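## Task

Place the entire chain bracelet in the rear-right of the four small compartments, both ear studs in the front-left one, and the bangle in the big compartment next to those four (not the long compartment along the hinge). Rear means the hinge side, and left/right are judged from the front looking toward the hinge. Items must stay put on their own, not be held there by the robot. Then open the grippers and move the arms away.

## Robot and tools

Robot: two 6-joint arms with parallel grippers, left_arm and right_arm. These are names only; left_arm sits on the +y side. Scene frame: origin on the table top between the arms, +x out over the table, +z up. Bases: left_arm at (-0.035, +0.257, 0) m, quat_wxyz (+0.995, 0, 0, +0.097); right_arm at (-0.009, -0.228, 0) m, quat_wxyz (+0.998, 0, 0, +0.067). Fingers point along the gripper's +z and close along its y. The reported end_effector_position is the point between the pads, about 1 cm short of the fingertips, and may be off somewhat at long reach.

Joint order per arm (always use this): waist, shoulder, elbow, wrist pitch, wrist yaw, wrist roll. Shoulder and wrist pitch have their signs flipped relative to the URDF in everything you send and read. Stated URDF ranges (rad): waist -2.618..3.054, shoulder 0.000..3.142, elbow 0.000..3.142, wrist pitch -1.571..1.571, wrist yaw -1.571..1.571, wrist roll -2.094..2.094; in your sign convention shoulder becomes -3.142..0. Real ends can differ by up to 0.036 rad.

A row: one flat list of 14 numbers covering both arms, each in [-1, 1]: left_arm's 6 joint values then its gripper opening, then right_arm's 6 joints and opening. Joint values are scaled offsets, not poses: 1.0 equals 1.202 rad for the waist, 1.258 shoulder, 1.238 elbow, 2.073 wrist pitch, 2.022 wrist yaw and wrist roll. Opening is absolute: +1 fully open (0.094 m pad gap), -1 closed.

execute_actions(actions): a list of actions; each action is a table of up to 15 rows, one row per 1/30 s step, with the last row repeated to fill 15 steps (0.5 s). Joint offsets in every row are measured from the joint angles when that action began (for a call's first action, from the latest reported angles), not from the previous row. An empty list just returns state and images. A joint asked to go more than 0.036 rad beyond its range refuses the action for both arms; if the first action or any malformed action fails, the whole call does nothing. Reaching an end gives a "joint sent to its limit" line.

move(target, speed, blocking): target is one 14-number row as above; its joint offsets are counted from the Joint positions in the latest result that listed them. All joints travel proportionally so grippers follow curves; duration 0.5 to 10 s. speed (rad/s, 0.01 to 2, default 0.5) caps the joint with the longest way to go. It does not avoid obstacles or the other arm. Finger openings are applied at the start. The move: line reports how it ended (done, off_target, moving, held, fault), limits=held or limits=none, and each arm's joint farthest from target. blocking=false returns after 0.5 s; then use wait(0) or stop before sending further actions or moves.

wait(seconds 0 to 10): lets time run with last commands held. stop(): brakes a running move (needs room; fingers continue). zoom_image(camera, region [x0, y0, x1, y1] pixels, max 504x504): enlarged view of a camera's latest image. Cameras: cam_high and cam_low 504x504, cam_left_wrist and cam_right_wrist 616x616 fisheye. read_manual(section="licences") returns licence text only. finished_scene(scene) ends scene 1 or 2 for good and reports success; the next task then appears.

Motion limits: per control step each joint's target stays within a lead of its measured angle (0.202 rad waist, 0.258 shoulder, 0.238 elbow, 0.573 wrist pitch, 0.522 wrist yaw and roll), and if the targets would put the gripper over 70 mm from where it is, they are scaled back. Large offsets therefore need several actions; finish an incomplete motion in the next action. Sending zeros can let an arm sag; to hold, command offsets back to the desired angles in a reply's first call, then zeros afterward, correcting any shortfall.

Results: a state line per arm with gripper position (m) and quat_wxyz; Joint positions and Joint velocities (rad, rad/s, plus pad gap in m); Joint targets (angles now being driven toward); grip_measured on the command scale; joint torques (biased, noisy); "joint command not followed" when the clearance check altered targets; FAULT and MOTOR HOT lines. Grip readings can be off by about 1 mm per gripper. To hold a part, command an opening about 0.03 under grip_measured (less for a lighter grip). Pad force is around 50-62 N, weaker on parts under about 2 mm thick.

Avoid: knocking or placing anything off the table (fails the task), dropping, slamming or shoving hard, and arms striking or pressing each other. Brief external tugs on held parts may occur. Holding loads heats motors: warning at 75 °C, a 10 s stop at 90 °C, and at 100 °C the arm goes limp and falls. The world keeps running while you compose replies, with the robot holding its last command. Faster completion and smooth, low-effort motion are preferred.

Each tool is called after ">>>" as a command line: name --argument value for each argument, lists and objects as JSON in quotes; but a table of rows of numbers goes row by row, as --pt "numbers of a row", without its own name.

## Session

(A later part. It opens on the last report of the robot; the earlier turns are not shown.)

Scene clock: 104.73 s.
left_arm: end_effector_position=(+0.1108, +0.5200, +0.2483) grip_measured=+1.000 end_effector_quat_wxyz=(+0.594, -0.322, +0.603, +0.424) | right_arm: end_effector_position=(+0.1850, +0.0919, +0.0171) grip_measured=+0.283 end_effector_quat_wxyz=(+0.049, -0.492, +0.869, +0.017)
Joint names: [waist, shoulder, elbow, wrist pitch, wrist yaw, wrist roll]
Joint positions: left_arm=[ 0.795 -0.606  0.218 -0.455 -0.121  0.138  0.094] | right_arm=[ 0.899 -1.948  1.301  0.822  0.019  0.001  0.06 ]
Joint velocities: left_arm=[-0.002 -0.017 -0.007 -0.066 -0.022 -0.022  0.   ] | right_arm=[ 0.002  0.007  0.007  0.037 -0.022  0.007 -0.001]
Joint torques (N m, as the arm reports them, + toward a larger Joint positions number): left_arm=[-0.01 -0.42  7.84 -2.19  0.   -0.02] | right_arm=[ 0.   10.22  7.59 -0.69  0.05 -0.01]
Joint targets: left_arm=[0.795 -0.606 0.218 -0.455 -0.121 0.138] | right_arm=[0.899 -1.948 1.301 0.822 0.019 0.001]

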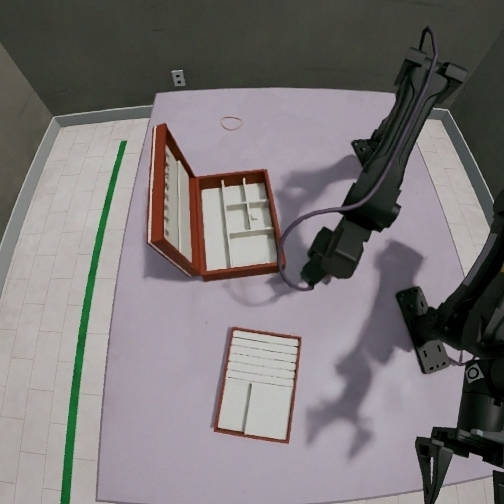

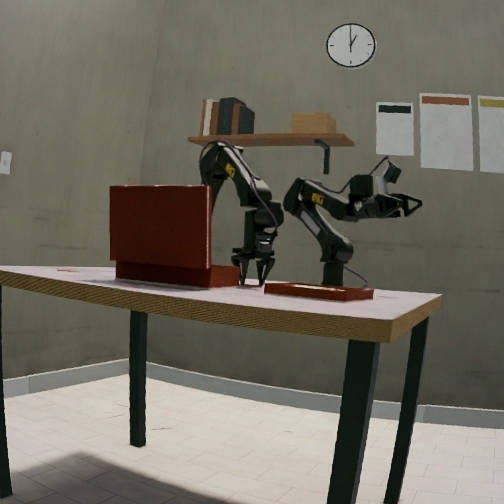

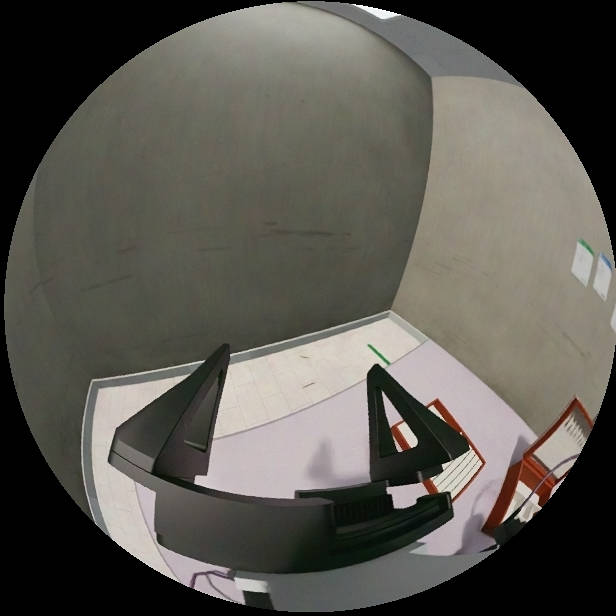

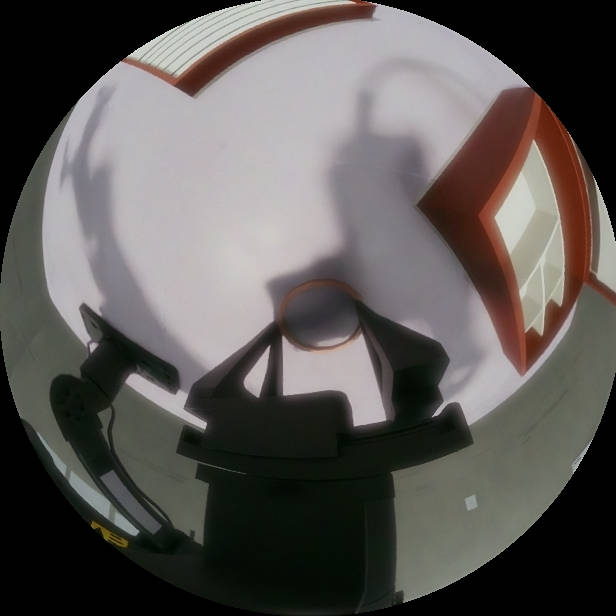

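>>> move --target '[0,0,0,0,0,0,1,0,0,0,0,0,0,0.65]'

>>> move --target '[0,0,0,0,0,0,1,0,-0.03,0,0,0,0,0.65]' --speed 0.06

>>> execute_actions --actions '[[[0,0,0,0,0,0,1,0,-0.01,0,0,0,0,0.6],[0,0,0,0,0,0,1,0,-0.01,0,0,0,0,0.55],[0,0,0,0,0,0,1,0,-0.01,0,0,0,0,0.5],[0,0,0,0,0,0,1,0,-0.01,0,0,0,0,0.47],[0,0,0,0,0,0,1,0,-0.01,0,0,0,0,0.44],[0,0,0,0,0,0,1,0,-0.01,0,0,0,0,0.42],[0,0,0,0,0,0,1,0,-0.01,0,0,0,0,0.4],[0,0,0,0,0,0,1,0,-0.01,0,0,0,0,0.38],[0,0,0,0,0,0,1,0,-0.01,0,0,0,0,0.36],[0,0,0,0,0,0,1,0,-0.01,0,0,0,0,0.34],[0,0,0,0,0,0,1,0,-0.01,0,0,0,0,0.32]]]'

>>> zoom_image --camera "cam_right_wrist" --region '[240,250,400,380]'

Scene clock: 112.47 s.
left_arm: end_effector_position=(+0.1108, +0.5200, +0.2483) grip_measured=+1.000 end_effector_quat_wxyz=(+0.594, -0.322, +0.603, +0.424) | right_arm: end_effector_position=(+0.1850, +0.0919, +0.0171) grip_measured=+0.647 end_effector_quat_wxyz=(+0.049, -0.492, +0.869, +0.017)
Joint names: [waist, shoulder, elbow, wrist pitch, wrist yaw, wrist roll]
Joint positions: left_arm=[ 0.795 -0.606  0.218 -0.455 -0.121  0.138  0.094] | right_arm=[ 0.899 -1.948  1.301  0.822  0.019  0.001  0.077]
Joint velocities: left_arm=[ 0.002 -0.012  0.007  0.037 -0.007  0.066  0.   ] | right_arm=[-0.017  0.012 -0.002 -0.051 -0.022 -0.037 -0.001]
Joint torques (N m, as the arm reports them, + toward a larger Joint positions number): left_arm=[ 0.03 -0.49  7.86 -2.19  0.    0.  ] | right_arm=[ 0.09 10.27  7.59 -0.69  0.05 -0.01]
Joint targets: left_arm=[0.795 -0.606 0.218 -0.455 -0.121 0.138] | right_arm=[0.899 -1.948 1.301 0.822 0.019 0.001]
move: done; limits=none; left_arm: farthest joint: the waist, 0.000 radians from its target (0.000 radians at the start); right_arm: farthest joint: the waist, 0.000 radians from its target (0.000 radians at the start)

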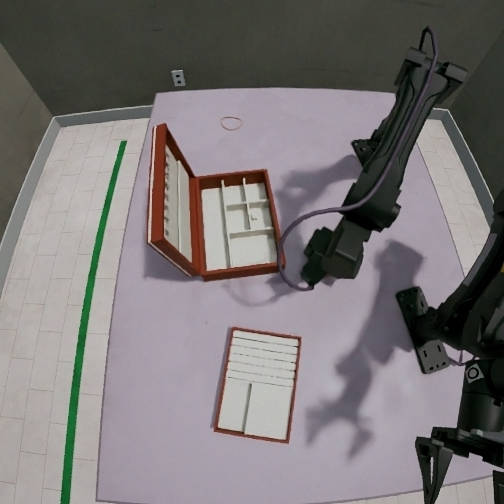

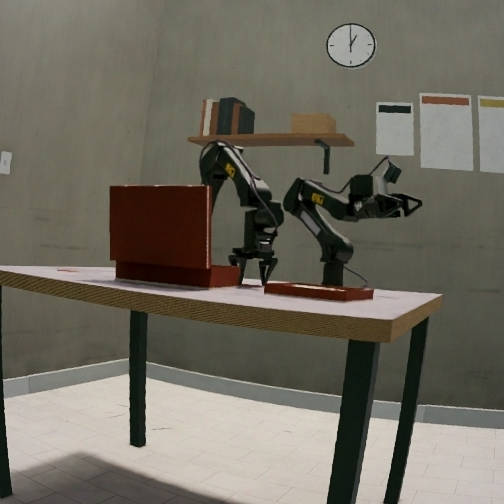

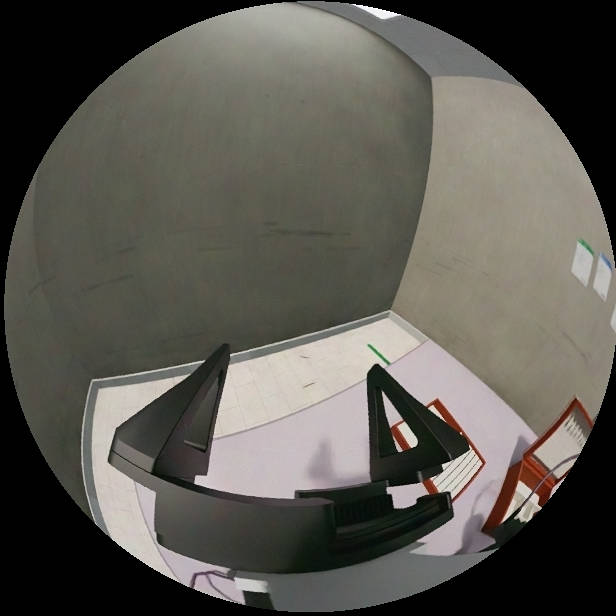

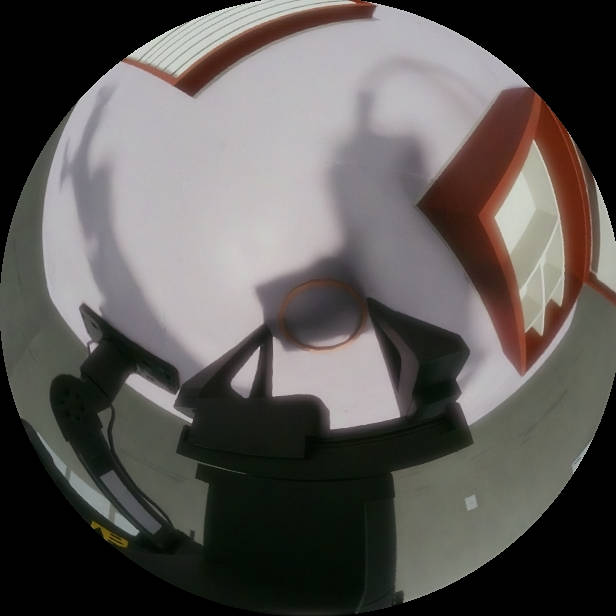

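Scene clock: 113.33 s.
left_arm: end_effector_position=(+0.1108, +0.5200, +0.2483) grip_measured=+1.000 end_effector_quat_wxyz=(+0.594, -0.322, +0.603, +0.424) | right_arm: end_effector_position=(+0.1847, +0.0916, +0.0157) grip_measured=+0.647 end_effector_quat_wxyz=(+0.047, -0.492, +0.869, +0.016)
Joint names: [waist, shoulder, elbow, wrist pitch, wrist yaw, wrist roll]
Joint positions: left_arm=[ 0.795 -0.606  0.218 -0.455 -0.121  0.138  0.094] | right_arm=[ 0.899 -1.952  1.301  0.822  0.018  0.001  0.077]
Joint velocities: left_arm=[ 0.007  0.007 -0.002  0.007  0.007 -0.007  0.   ] | right_arm=[-0.002 -0.002 -0.007  0.037 -0.007 -0.081  0.   ]
Joint torques (N m, as the arm reports them, + toward a larger Joint positions number): left_arm=[ 0.03 -0.43  7.85 -2.2  -0.02 -0.02] | right_arm=[-0.02  7.29  7.46 -0.64  0.04 -0.01]
Joint targets: left_arm=[0.795 -0.606 0.218 -0.455 -0.121 0.138] | right_arm=[0.899 -1.985 1.301 0.822 0.019 0.001]
move: off_target (right_arm); limits=none; left_arm: farthest joint: the waist, 0.000 radians from its target (0.000 radians at the start); right_arm: farthest joint: the shoulder, 0.034 radians from its target (0.038 radians at the start)

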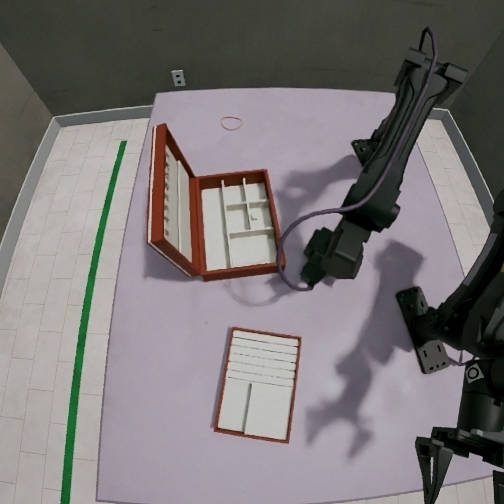

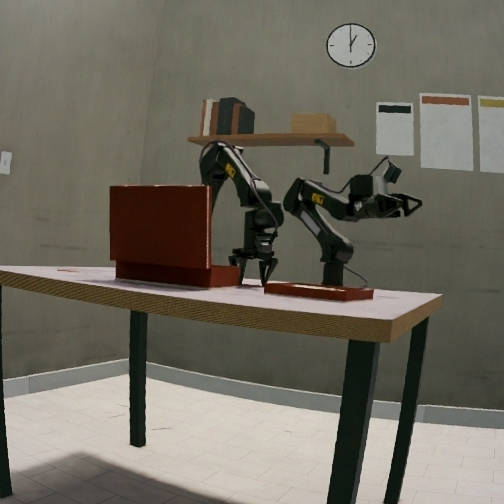

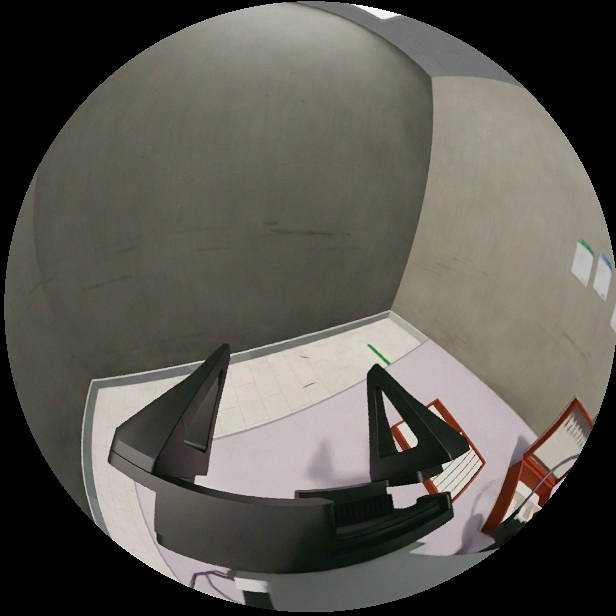

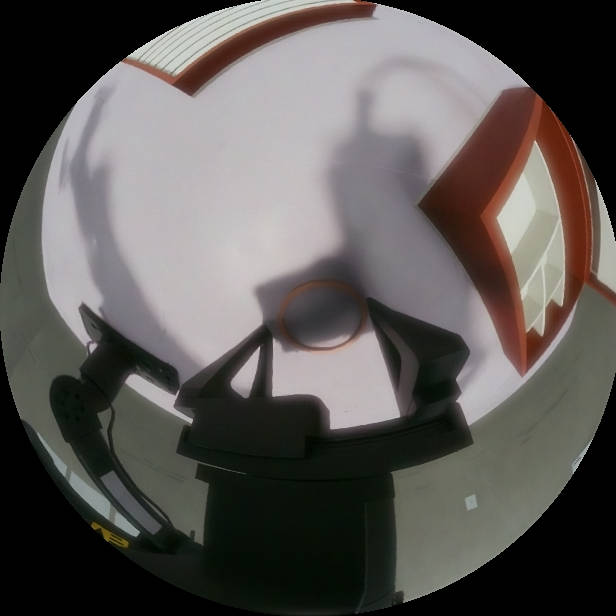

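Scene clock: 113.83 s.
left_arm: end_effector_position=(+0.1108, +0.5200, +0.2483) grip_measured=+1.000 end_effector_quat_wxyz=(+0.594, -0.322, +0.603, +0.424) | right_arm: end_effector_position=(+0.1840, +0.0921, +0.0157) grip_measured=+0.337 end_effector_quat_wxyz=(+0.046, -0.492, +0.869, +0.018)
Joint names: [waist, shoulder, elbow, wrist pitch, wrist yaw, wrist roll]
Joint positions: left_arm=[ 0.795 -0.606  0.218 -0.455 -0.121  0.138  0.094] | right_arm=[ 0.899 -1.952  1.301  0.822  0.014  0.001  0.063]
Joint velocities: left_arm=[-0.002 -0.012 -0.012 -0.051  0.022  0.007  0.   ] | right_arm=[ 0.002 -0.027 -0.007 -0.007  0.007 -0.095  0.   ]
Joint torques (N m, as the arm reports them, + toward a larger Joint positions number): left_arm=[-0.05 -0.46  7.82 -2.18 -0.01 -0.03] | right_arm=[-0.03  9.27  7.53 -0.66  0.1   0.  ]
Joint targets: left_arm=[0.795 -0.606 0.218 -0.455 -0.121 0.138] | right_arm=[0.899 -1.964 1.301 0.822 0.019 0.001]

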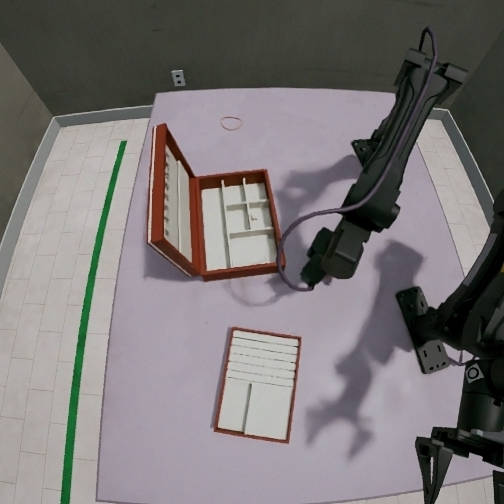

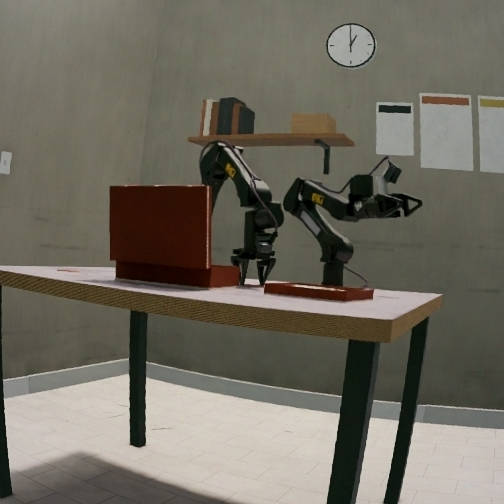

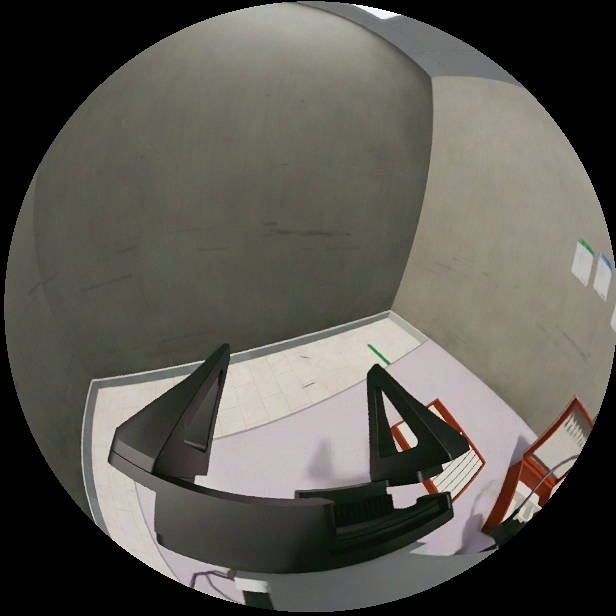

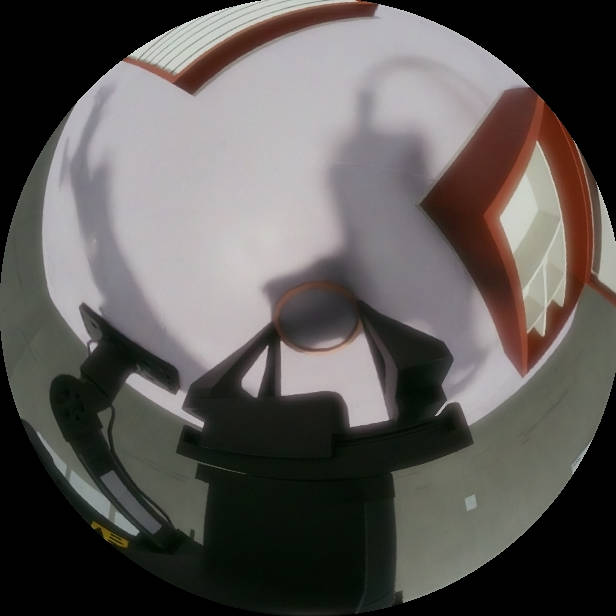

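Region (240, 250, 400, 380) of cam_right_wrist's 616x616 image, scaled by 3.150, with more detail than that image has; it fills the top 410 rows of this view, and the rest is white.

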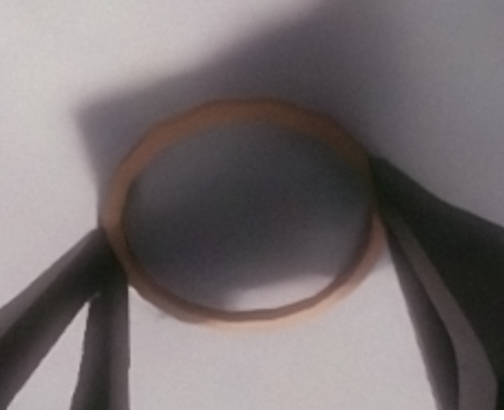

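>>> move --target '[0,0,0,0,0,0,1,0,0.07,0.24,0.175,0,-0.1,0.31]' --speed 0.4

>>> move --target '[0,0,0,0,0,0,1,-0.338,-0.105,0.125,-0.09,0,-0.465,0.31]' --speed 0.6

Scene clock: 122.77 s.
left_arm: end_effector_position=(+0.1108, +0.5200, +0.2483) grip_measured=+1.000 end_effector_quat_wxyz=(+0.594, -0.322, +0.603, +0.424) | right_arm: end_effector_position=(+0.1860, +0.0957, +0.1105) grip_measured=+0.313 end_effector_quat_wxyz=(+0.053, -0.573, +0.817, +0.016)
Joint names: [waist, shoulder, elbow, wrist pitch, wrist yaw, wrist roll]
Joint positions: left_arm=[ 0.795 -0.606  0.218 -0.455 -0.121  0.138  0.094] | right_arm=[ 0.9   -1.873  1.581  1.168  0.014 -0.191  0.062]
Joint velocities: left_arm=[-0.002 -0.002  0.007  0.022  0.007 -0.037  0.   ] | right_arm=[ 0.002  0.007 -0.012 -0.051 -0.051  0.022 -0.   ]
Joint torques (N m, as the arm reports them, + toward a larger Joint positions number): left_arm=[ 0.01 -0.46  7.82 -2.19 -0.02 -0.01] | right_arm=[ 0.   10.9   9.75 -0.49  0.02 -0.11]
Joint targets: left_arm=[0.795 -0.606 0.218 -0.455 -0.121 0.138] | right_arm=[0.899 -1.864 1.598 1.185 0.014 -0.201]
move: done; limits=none; left_arm: farthest joint: the waist, 0.000 radians from its target (0.000 radians at the start); right_arm: farthest joint: the elbow, 0.017 radians from its target (0.297 radians at the start)

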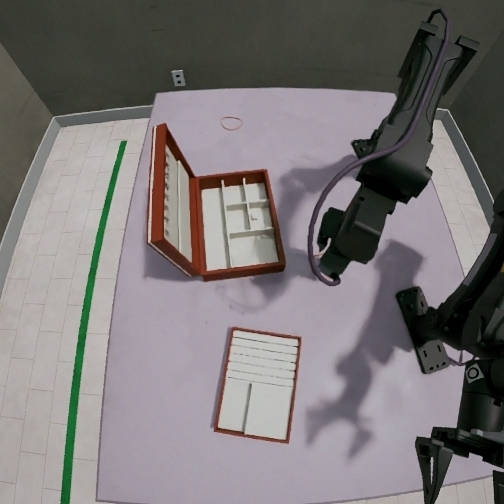

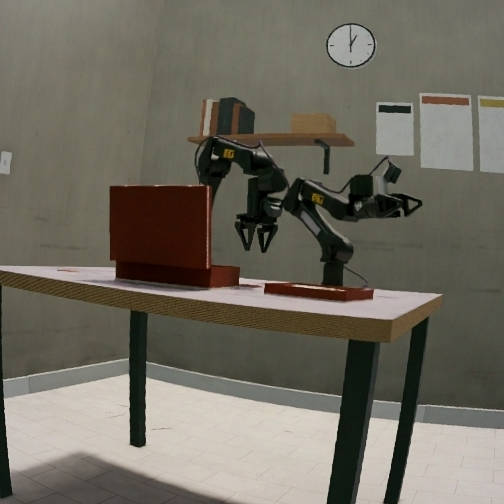

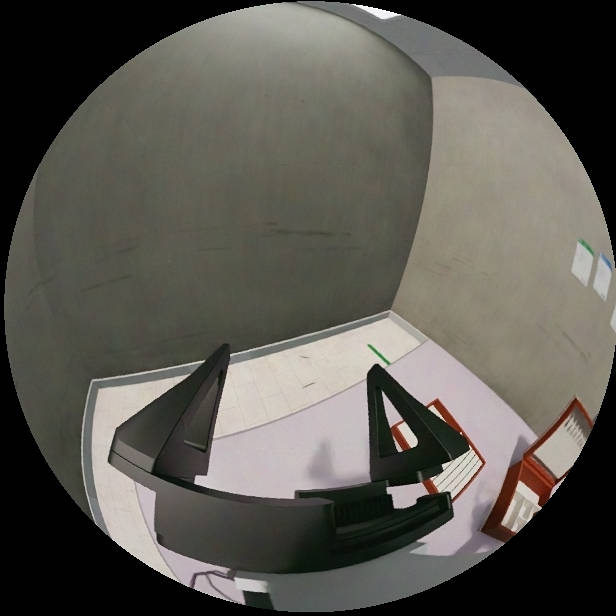

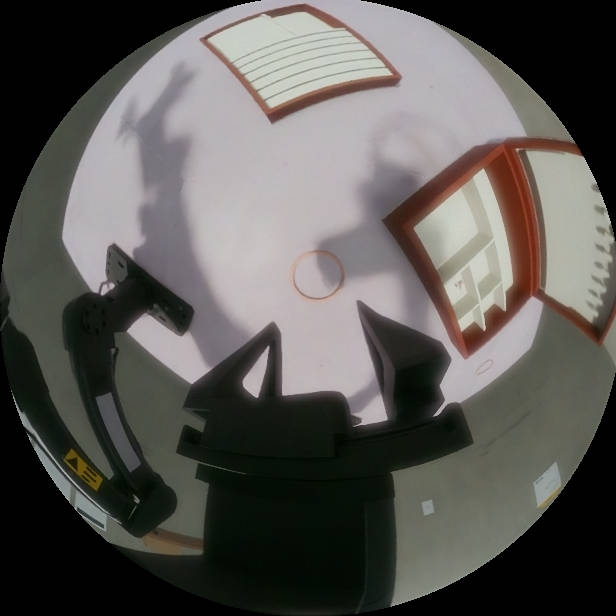

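Scene clock: 125.17 s.
left_arm: end_effector_position=(+0.1108, +0.5200, +0.2483) grip_measured=+1.000 end_effector_quat_wxyz=(+0.594, -0.322, +0.603, +0.424) | right_arm: end_effector_position=(+0.3594, +0.0379, +0.1132) grip_measured=+0.313 end_effector_quat_wxyz=(-0.145, +0.759, -0.634, +0.044)
Joint names: [waist, shoulder, elbow, wrist pitch, wrist yaw, wrist roll]
Joint positions: left_arm=[ 0.795 -0.606  0.218 -0.455 -0.121  0.138  0.094] | right_arm=[ 0.495 -1.991  1.713  0.989  0.014 -1.123  0.062]
Joint velocities: left_arm=[ 0.002  0.012 -0.007 -0.007 -0.037  0.007  0.   ] | right_arm=[ 0.002 -0.022 -0.017 -0.007  0.051 -0.022  0.001]
Joint torques (N m, as the arm reports them, + toward a larger Joint positions number): left_arm=[-0.08 -0.41  7.84 -2.17  0.   -0.03] | right_arm=[-0.18 10.22 10.58 -1.22  0.03 -0.08]
Joint targets: left_arm=[0.795 -0.606 0.218 -0.455 -0.121 0.138] | right_arm=[0.494 -2.005 1.735 0.981 0.014 -1.132]
move: off_target (right_arm); limits=none; left_arm: farthest joint: the waist, 0.000 radians from its target (0.000 radians at the start); right_arm: farthest joint: the elbow, 0.022 radians from its target (0.155 radians at the start)

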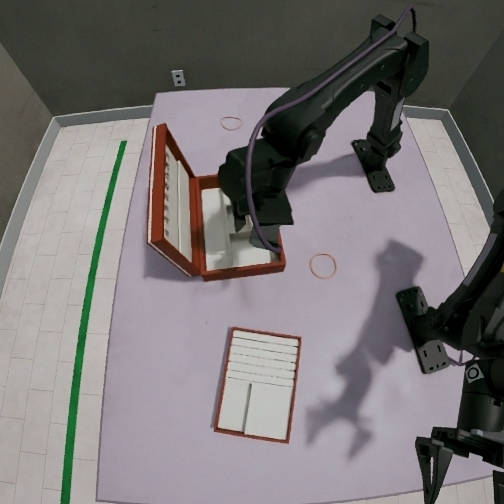

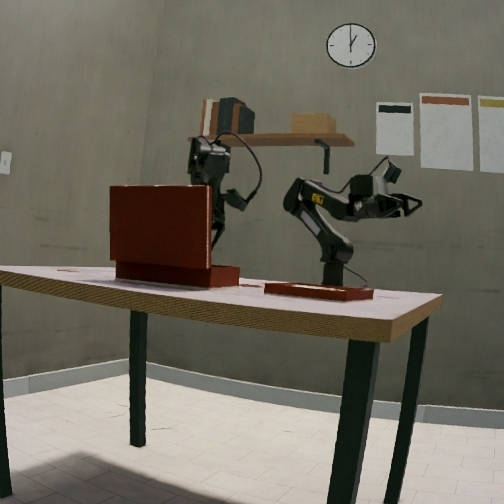

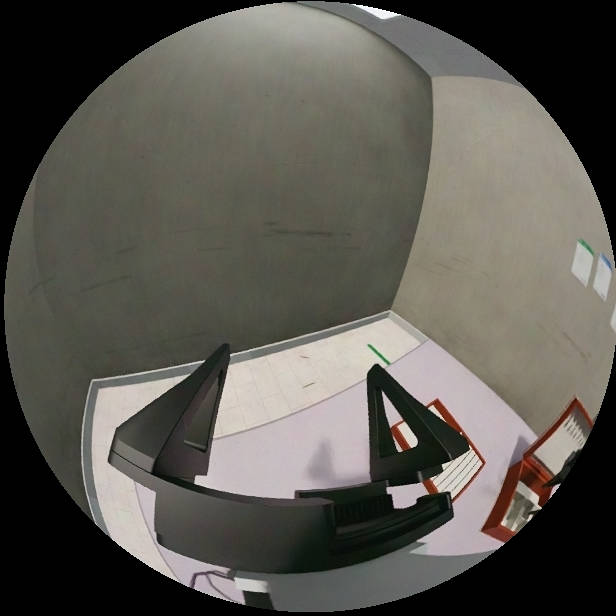

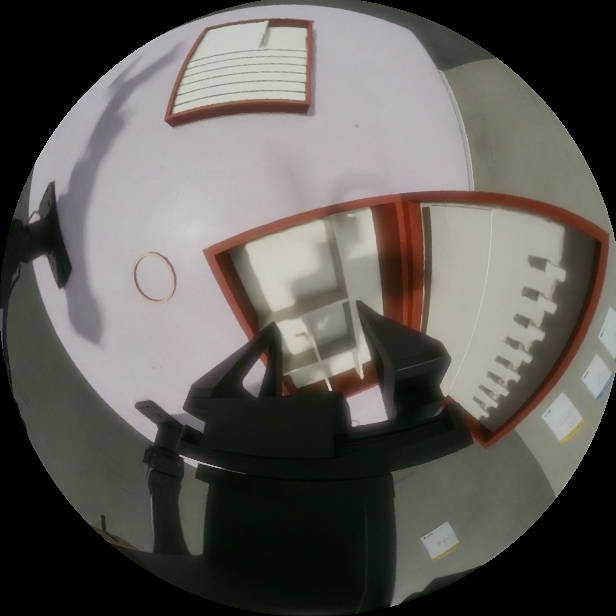

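>>> move --target '[0,0,0,0,0,0,1,0.405,-0.02,-0.178,0.047,0,0.56,-0.55]' --speed 0.7

Scene clock: 137.10 s.
left_arm: end_effector_position=(+0.1108, +0.5200, +0.2483) grip_measured=+1.000 end_effector_quat_wxyz=(+0.594, -0.322, +0.603, +0.424) | right_arm: end_effector_position=(+0.1582, +0.1079, +0.0456) grip_measured=-0.547 end_effector_quat_wxyz=(+0.004, -0.529, +0.849, -0.006)
Joint names: [waist, shoulder, elbow, wrist pitch, wrist yaw, wrist roll]
Joint positions: left_arm=[ 0.795 -0.606  0.218 -0.455 -0.121  0.138  0.094] | right_arm=[ 0.981 -2.004  1.507  1.072  0.015 -0.001  0.021]
Joint velocities: left_arm=[-0.002  0.002  0.012 -0.022 -0.081 -0.022  0.   ] | right_arm=[-0.002  0.002  0.007  0.022 -0.022 -0.095 -0.001]
Joint torques (N m, as the arm reports them, + toward a larger Joint positions number): left_arm=[-0.03 -0.44  7.88 -2.18 -0.02 -0.03] | right_arm=[ 0.2   9.79  6.21 -0.25  0.04  0.08]
Joint targets: left_arm=[0.795 -0.606 0.218 -0.455 -0.121 0.138] | right_arm=[0.982 -2.016 1.493 1.087 0.014 0.009]
move: done; limits=none; left_arm: farthest joint: the waist, 0.000 radians from its target (0.000 radians at the start); right_arm: farthest joint: the elbow, 0.014 radians from its target (0.221 radians at the start)

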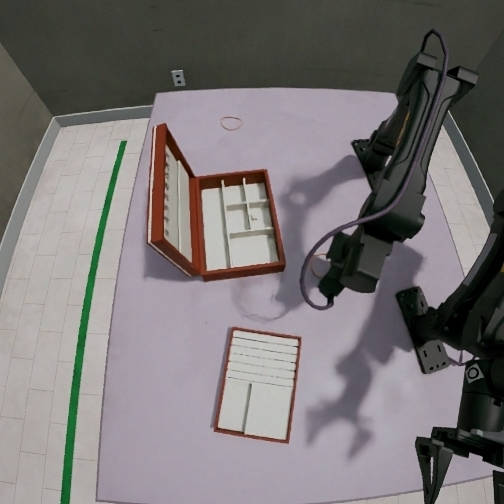

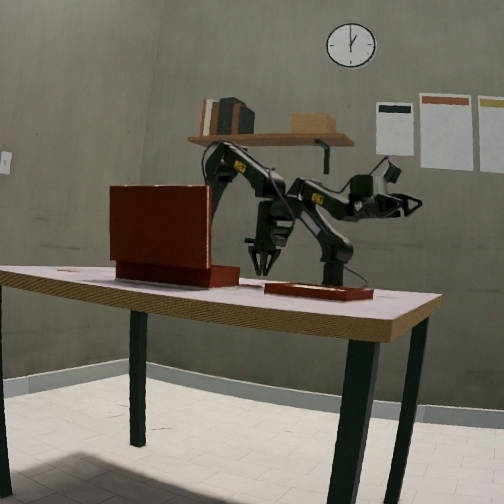

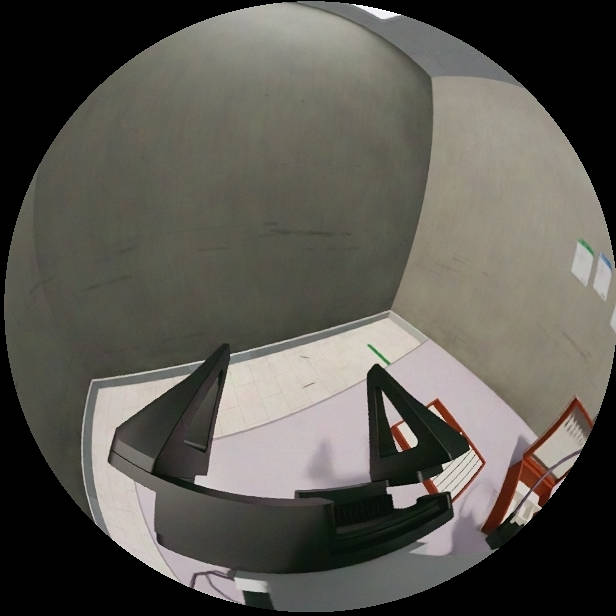

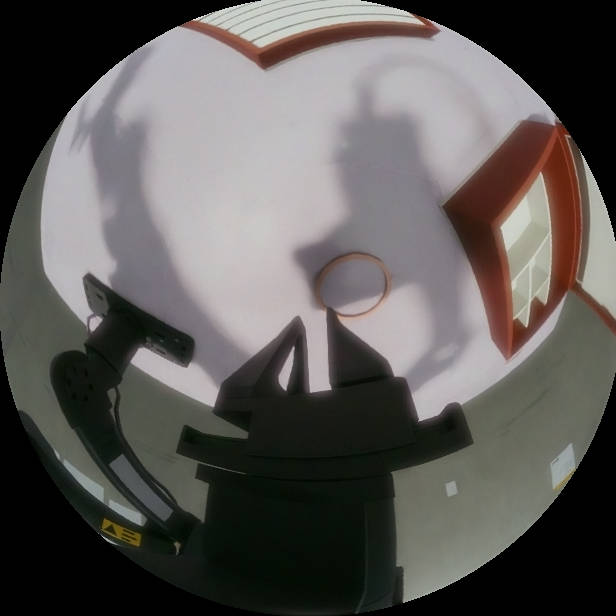

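>>> execute_actions --actions '[]'

Scene clock: 151.43 s.
left_arm: end_effector_position=(+0.1108, +0.5200, +0.2483) grip_measured=+1.000 end_effector_quat_wxyz=(+0.594, -0.322, +0.603, +0.424) | right_arm: end_effector_position=(+0.1582, +0.1079, +0.0456) grip_measured=-0.547 end_effector_quat_wxyz=(+0.004, -0.529, +0.849, -0.006)
Joint names: [waist, shoulder, elbow, wrist pitch, wrist yaw, wrist roll]
Joint positions: left_arm=[ 0.795 -0.606  0.218 -0.455 -0.121  0.138  0.094] | right_arm=[ 0.981 -2.004  1.507  1.072  0.015 -0.001  0.021]
Joint velocities: left_arm=[-0.007  0.012 -0.002  0.007 -0.051 -0.051  0.   ] | right_arm=[-0.007  0.017 -0.002  0.037  0.037 -0.022 -0.   ]
Joint torques (N m, as the arm reports them, + toward a larger Joint positions number): left_arm=[-0.01 -0.38  7.82 -2.19 -0.02 -0.01] | right_arm=[ 0.09  9.79  6.22 -0.25  0.03  0.08]
Joint targets: left_arm=[0.795 -0.606 0.218 -0.455 -0.121 0.138] | right_arm=[0.982 -2.016 1.493 1.087 0.014 0.009]

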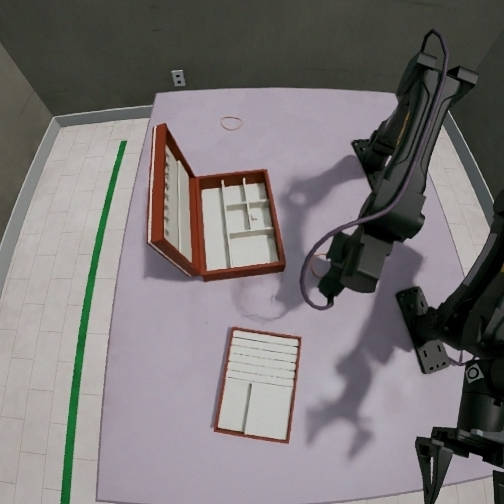

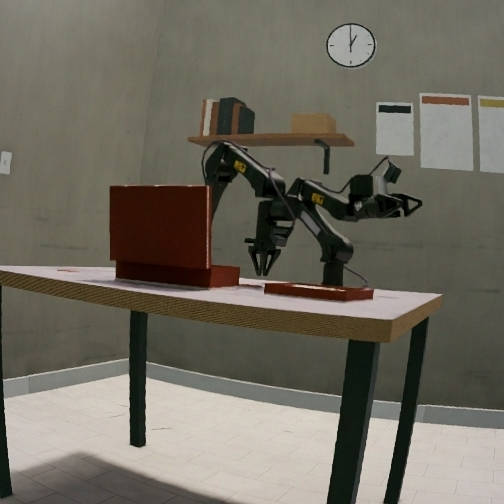

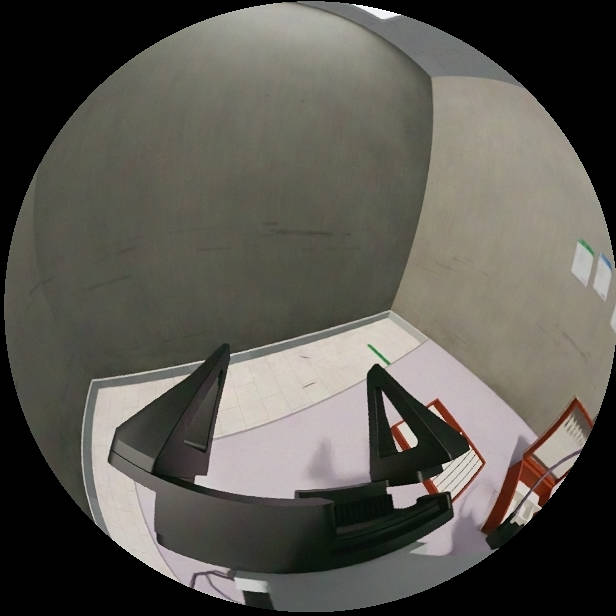

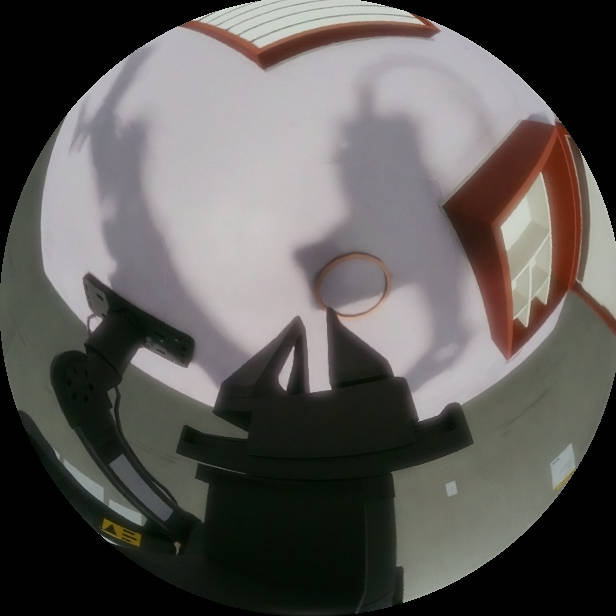

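>>> move --target '[0,0,0,0,0,0,1,-0.02,-0.034,-0.058,-0.042,0,0,-0.55]' --speed 0.15

>>> zoom_image --camera "cam_right_wrist" --region '[230,200,430,400]'

Scene clock: 159.03 s.
left_arm: end_effector_position=(+0.1108, +0.5200, +0.2483) grip_measured=+1.000 end_effector_quat_wxyz=(+0.594, -0.322, +0.603, +0.424) | right_arm: end_effector_position=(+0.1619, +0.1021, +0.0203) grip_measured=-0.547 end_effector_quat_wxyz=(-0.003, -0.522, +0.853, -0.011)
Joint names: [waist, shoulder, elbow, wrist pitch, wrist yaw, wrist roll]
Joint positions: left_arm=[ 0.795 -0.606  0.218 -0.455 -0.121  0.138  0.094] | right_arm=[ 0.965 -2.037  1.449  1.     0.015 -0.001  0.021]
Joint velocities: left_arm=[ 0.002  0.007 -0.002  0.007 -0.051  0.066  0.   ] | right_arm=[-0.012 -0.002  0.012 -0.007  0.007 -0.051 -0.   ]
Joint torques (N m, as the arm reports them, + toward a larger Joint positions number): left_arm=[ 0.03 -0.4   7.87 -2.2   0.   -0.02] | right_arm=[-0.61 10.02  6.14 -0.55  0.04  0.01]
Joint targets: left_arm=[0.795 -0.606 0.218 -0.455 -0.121 0.138] | right_arm=[0.957 -2.047 1.435 0.985 0.015 -0.001]
move: done; limits=none; left_arm: farthest joint: the waist, 0.000 radians from its target (0.000 radians at the start); right_arm: farthest joint: the wrist pitch, 0.015 radians from its target (0.087 radians at the start)

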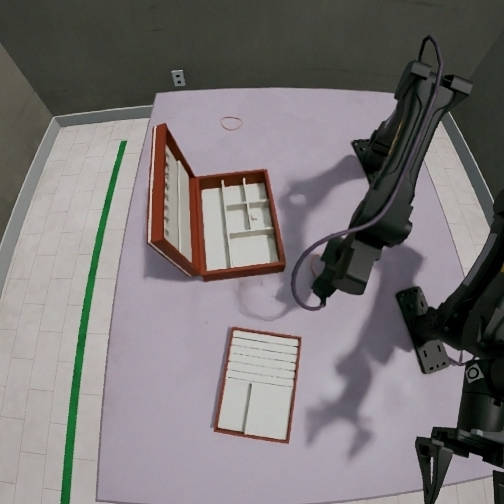

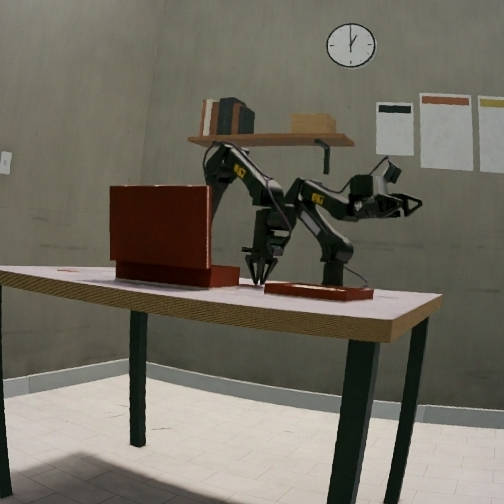

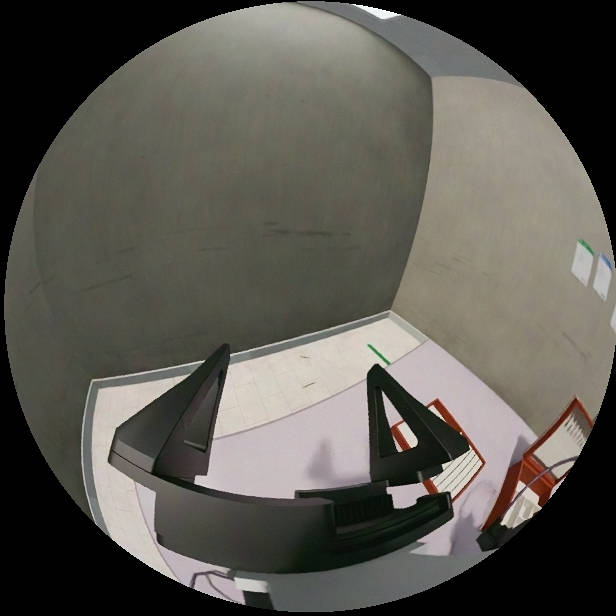

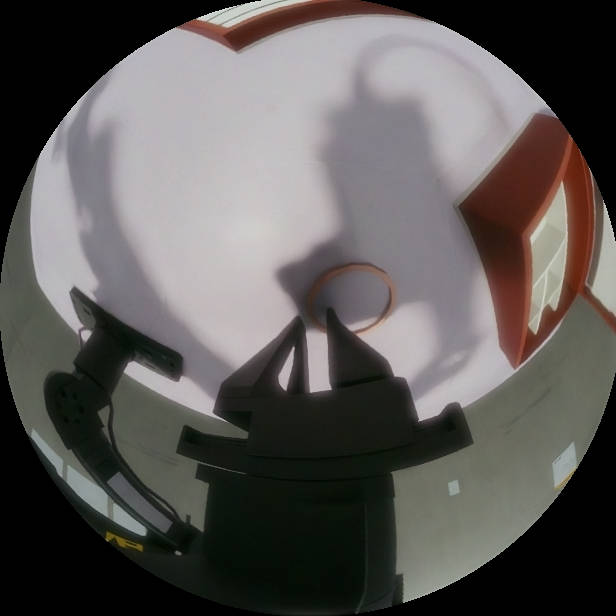

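Region (230, 200, 430, 400) of cam_right_wrist's 616x616 image, scaled by 2.520, with more detail than that image has.

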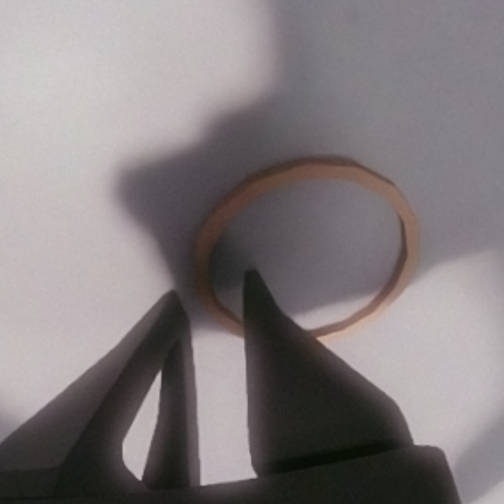

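>>> move --target '[0,0,0,0,0,0,1,0,-0.032,0.05,0,0,0,-0.55]' --speed 0.1

>>> zoom_image --camera "cam_right_wrist" --region '[230,200,430,400]'

Scene clock: 163.33 s.
left_arm: end_effector_position=(+0.1108, +0.5200, +0.2483) grip_measured=+1.000 end_effector_quat_wxyz=(+0.594, -0.322, +0.603, +0.424) | right_arm: end_effector_position=(+0.1669, +0.1118, +0.0208) grip_measured=-0.547 end_effector_quat_wxyz=(+0.004, -0.522, +0.853, -0.006)
Joint names: [waist, shoulder, elbow, wrist pitch, wrist yaw, wrist roll]
Joint positions: left_arm=[ 0.795 -0.606  0.218 -0.455 -0.121  0.138  0.094] | right_arm=[ 0.965 -2.061  1.489  0.999  0.015 -0.001  0.021]
Joint velocities: left_arm=[-0.002  0.022 -0.007  0.037  0.022  0.007  0.   ] | right_arm=[-0.012  0.037  0.027 -0.022  0.022 -0.037  0.001]
Joint torques (N m, as the arm reports them, + toward a larger Joint positions number): left_arm=[ 0.03 -0.42  7.83 -2.18  0.   -0.03] | right_arm=[ 0.    9.81  9.52 -0.45  0.05  0.01]
Joint targets: left_arm=[0.795 -0.606 0.218 -0.455 -0.121 0.138] | right_arm=[0.965 -2.077 1.511 1.000 0.015 -0.001]
move: off_target (right_arm); limits=none; left_arm: farthest joint: the waist, 0.000 radians from its target (0.000 radians at the start); right_arm: farthest joint: the elbow, 0.022 radians from its target (0.062 radians at the start)

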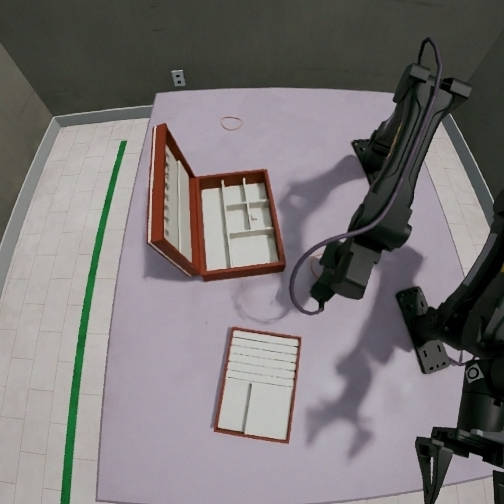

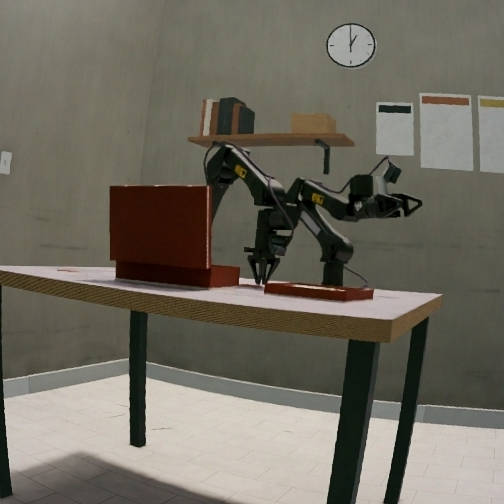

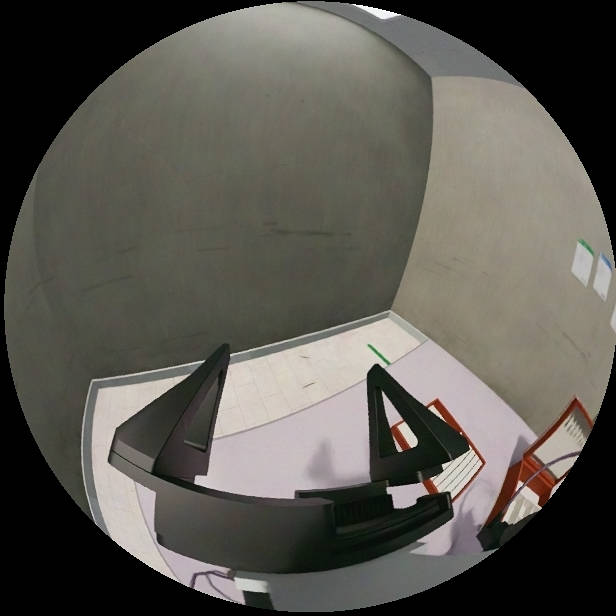

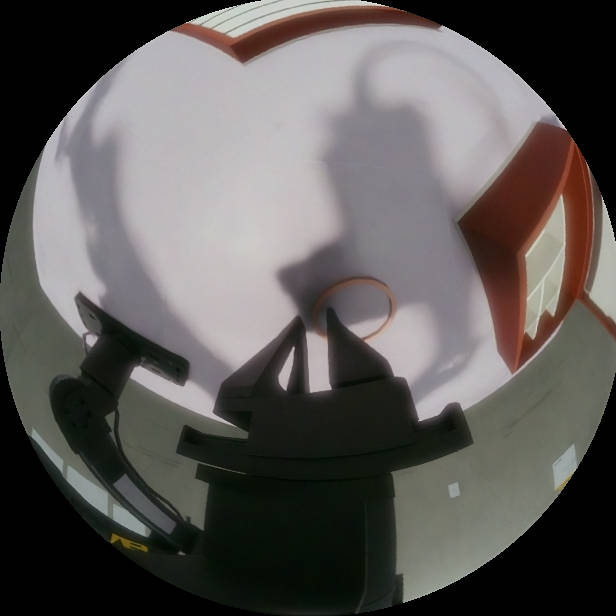

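Region (230, 200, 430, 400) of cam_right_wrist's 616x616 image, scaled by 2.520, with more detail than that image has.

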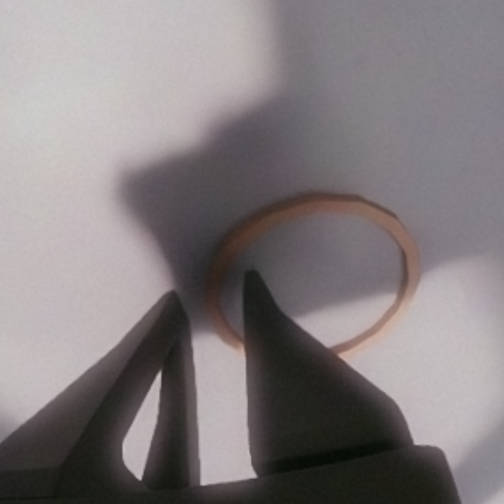

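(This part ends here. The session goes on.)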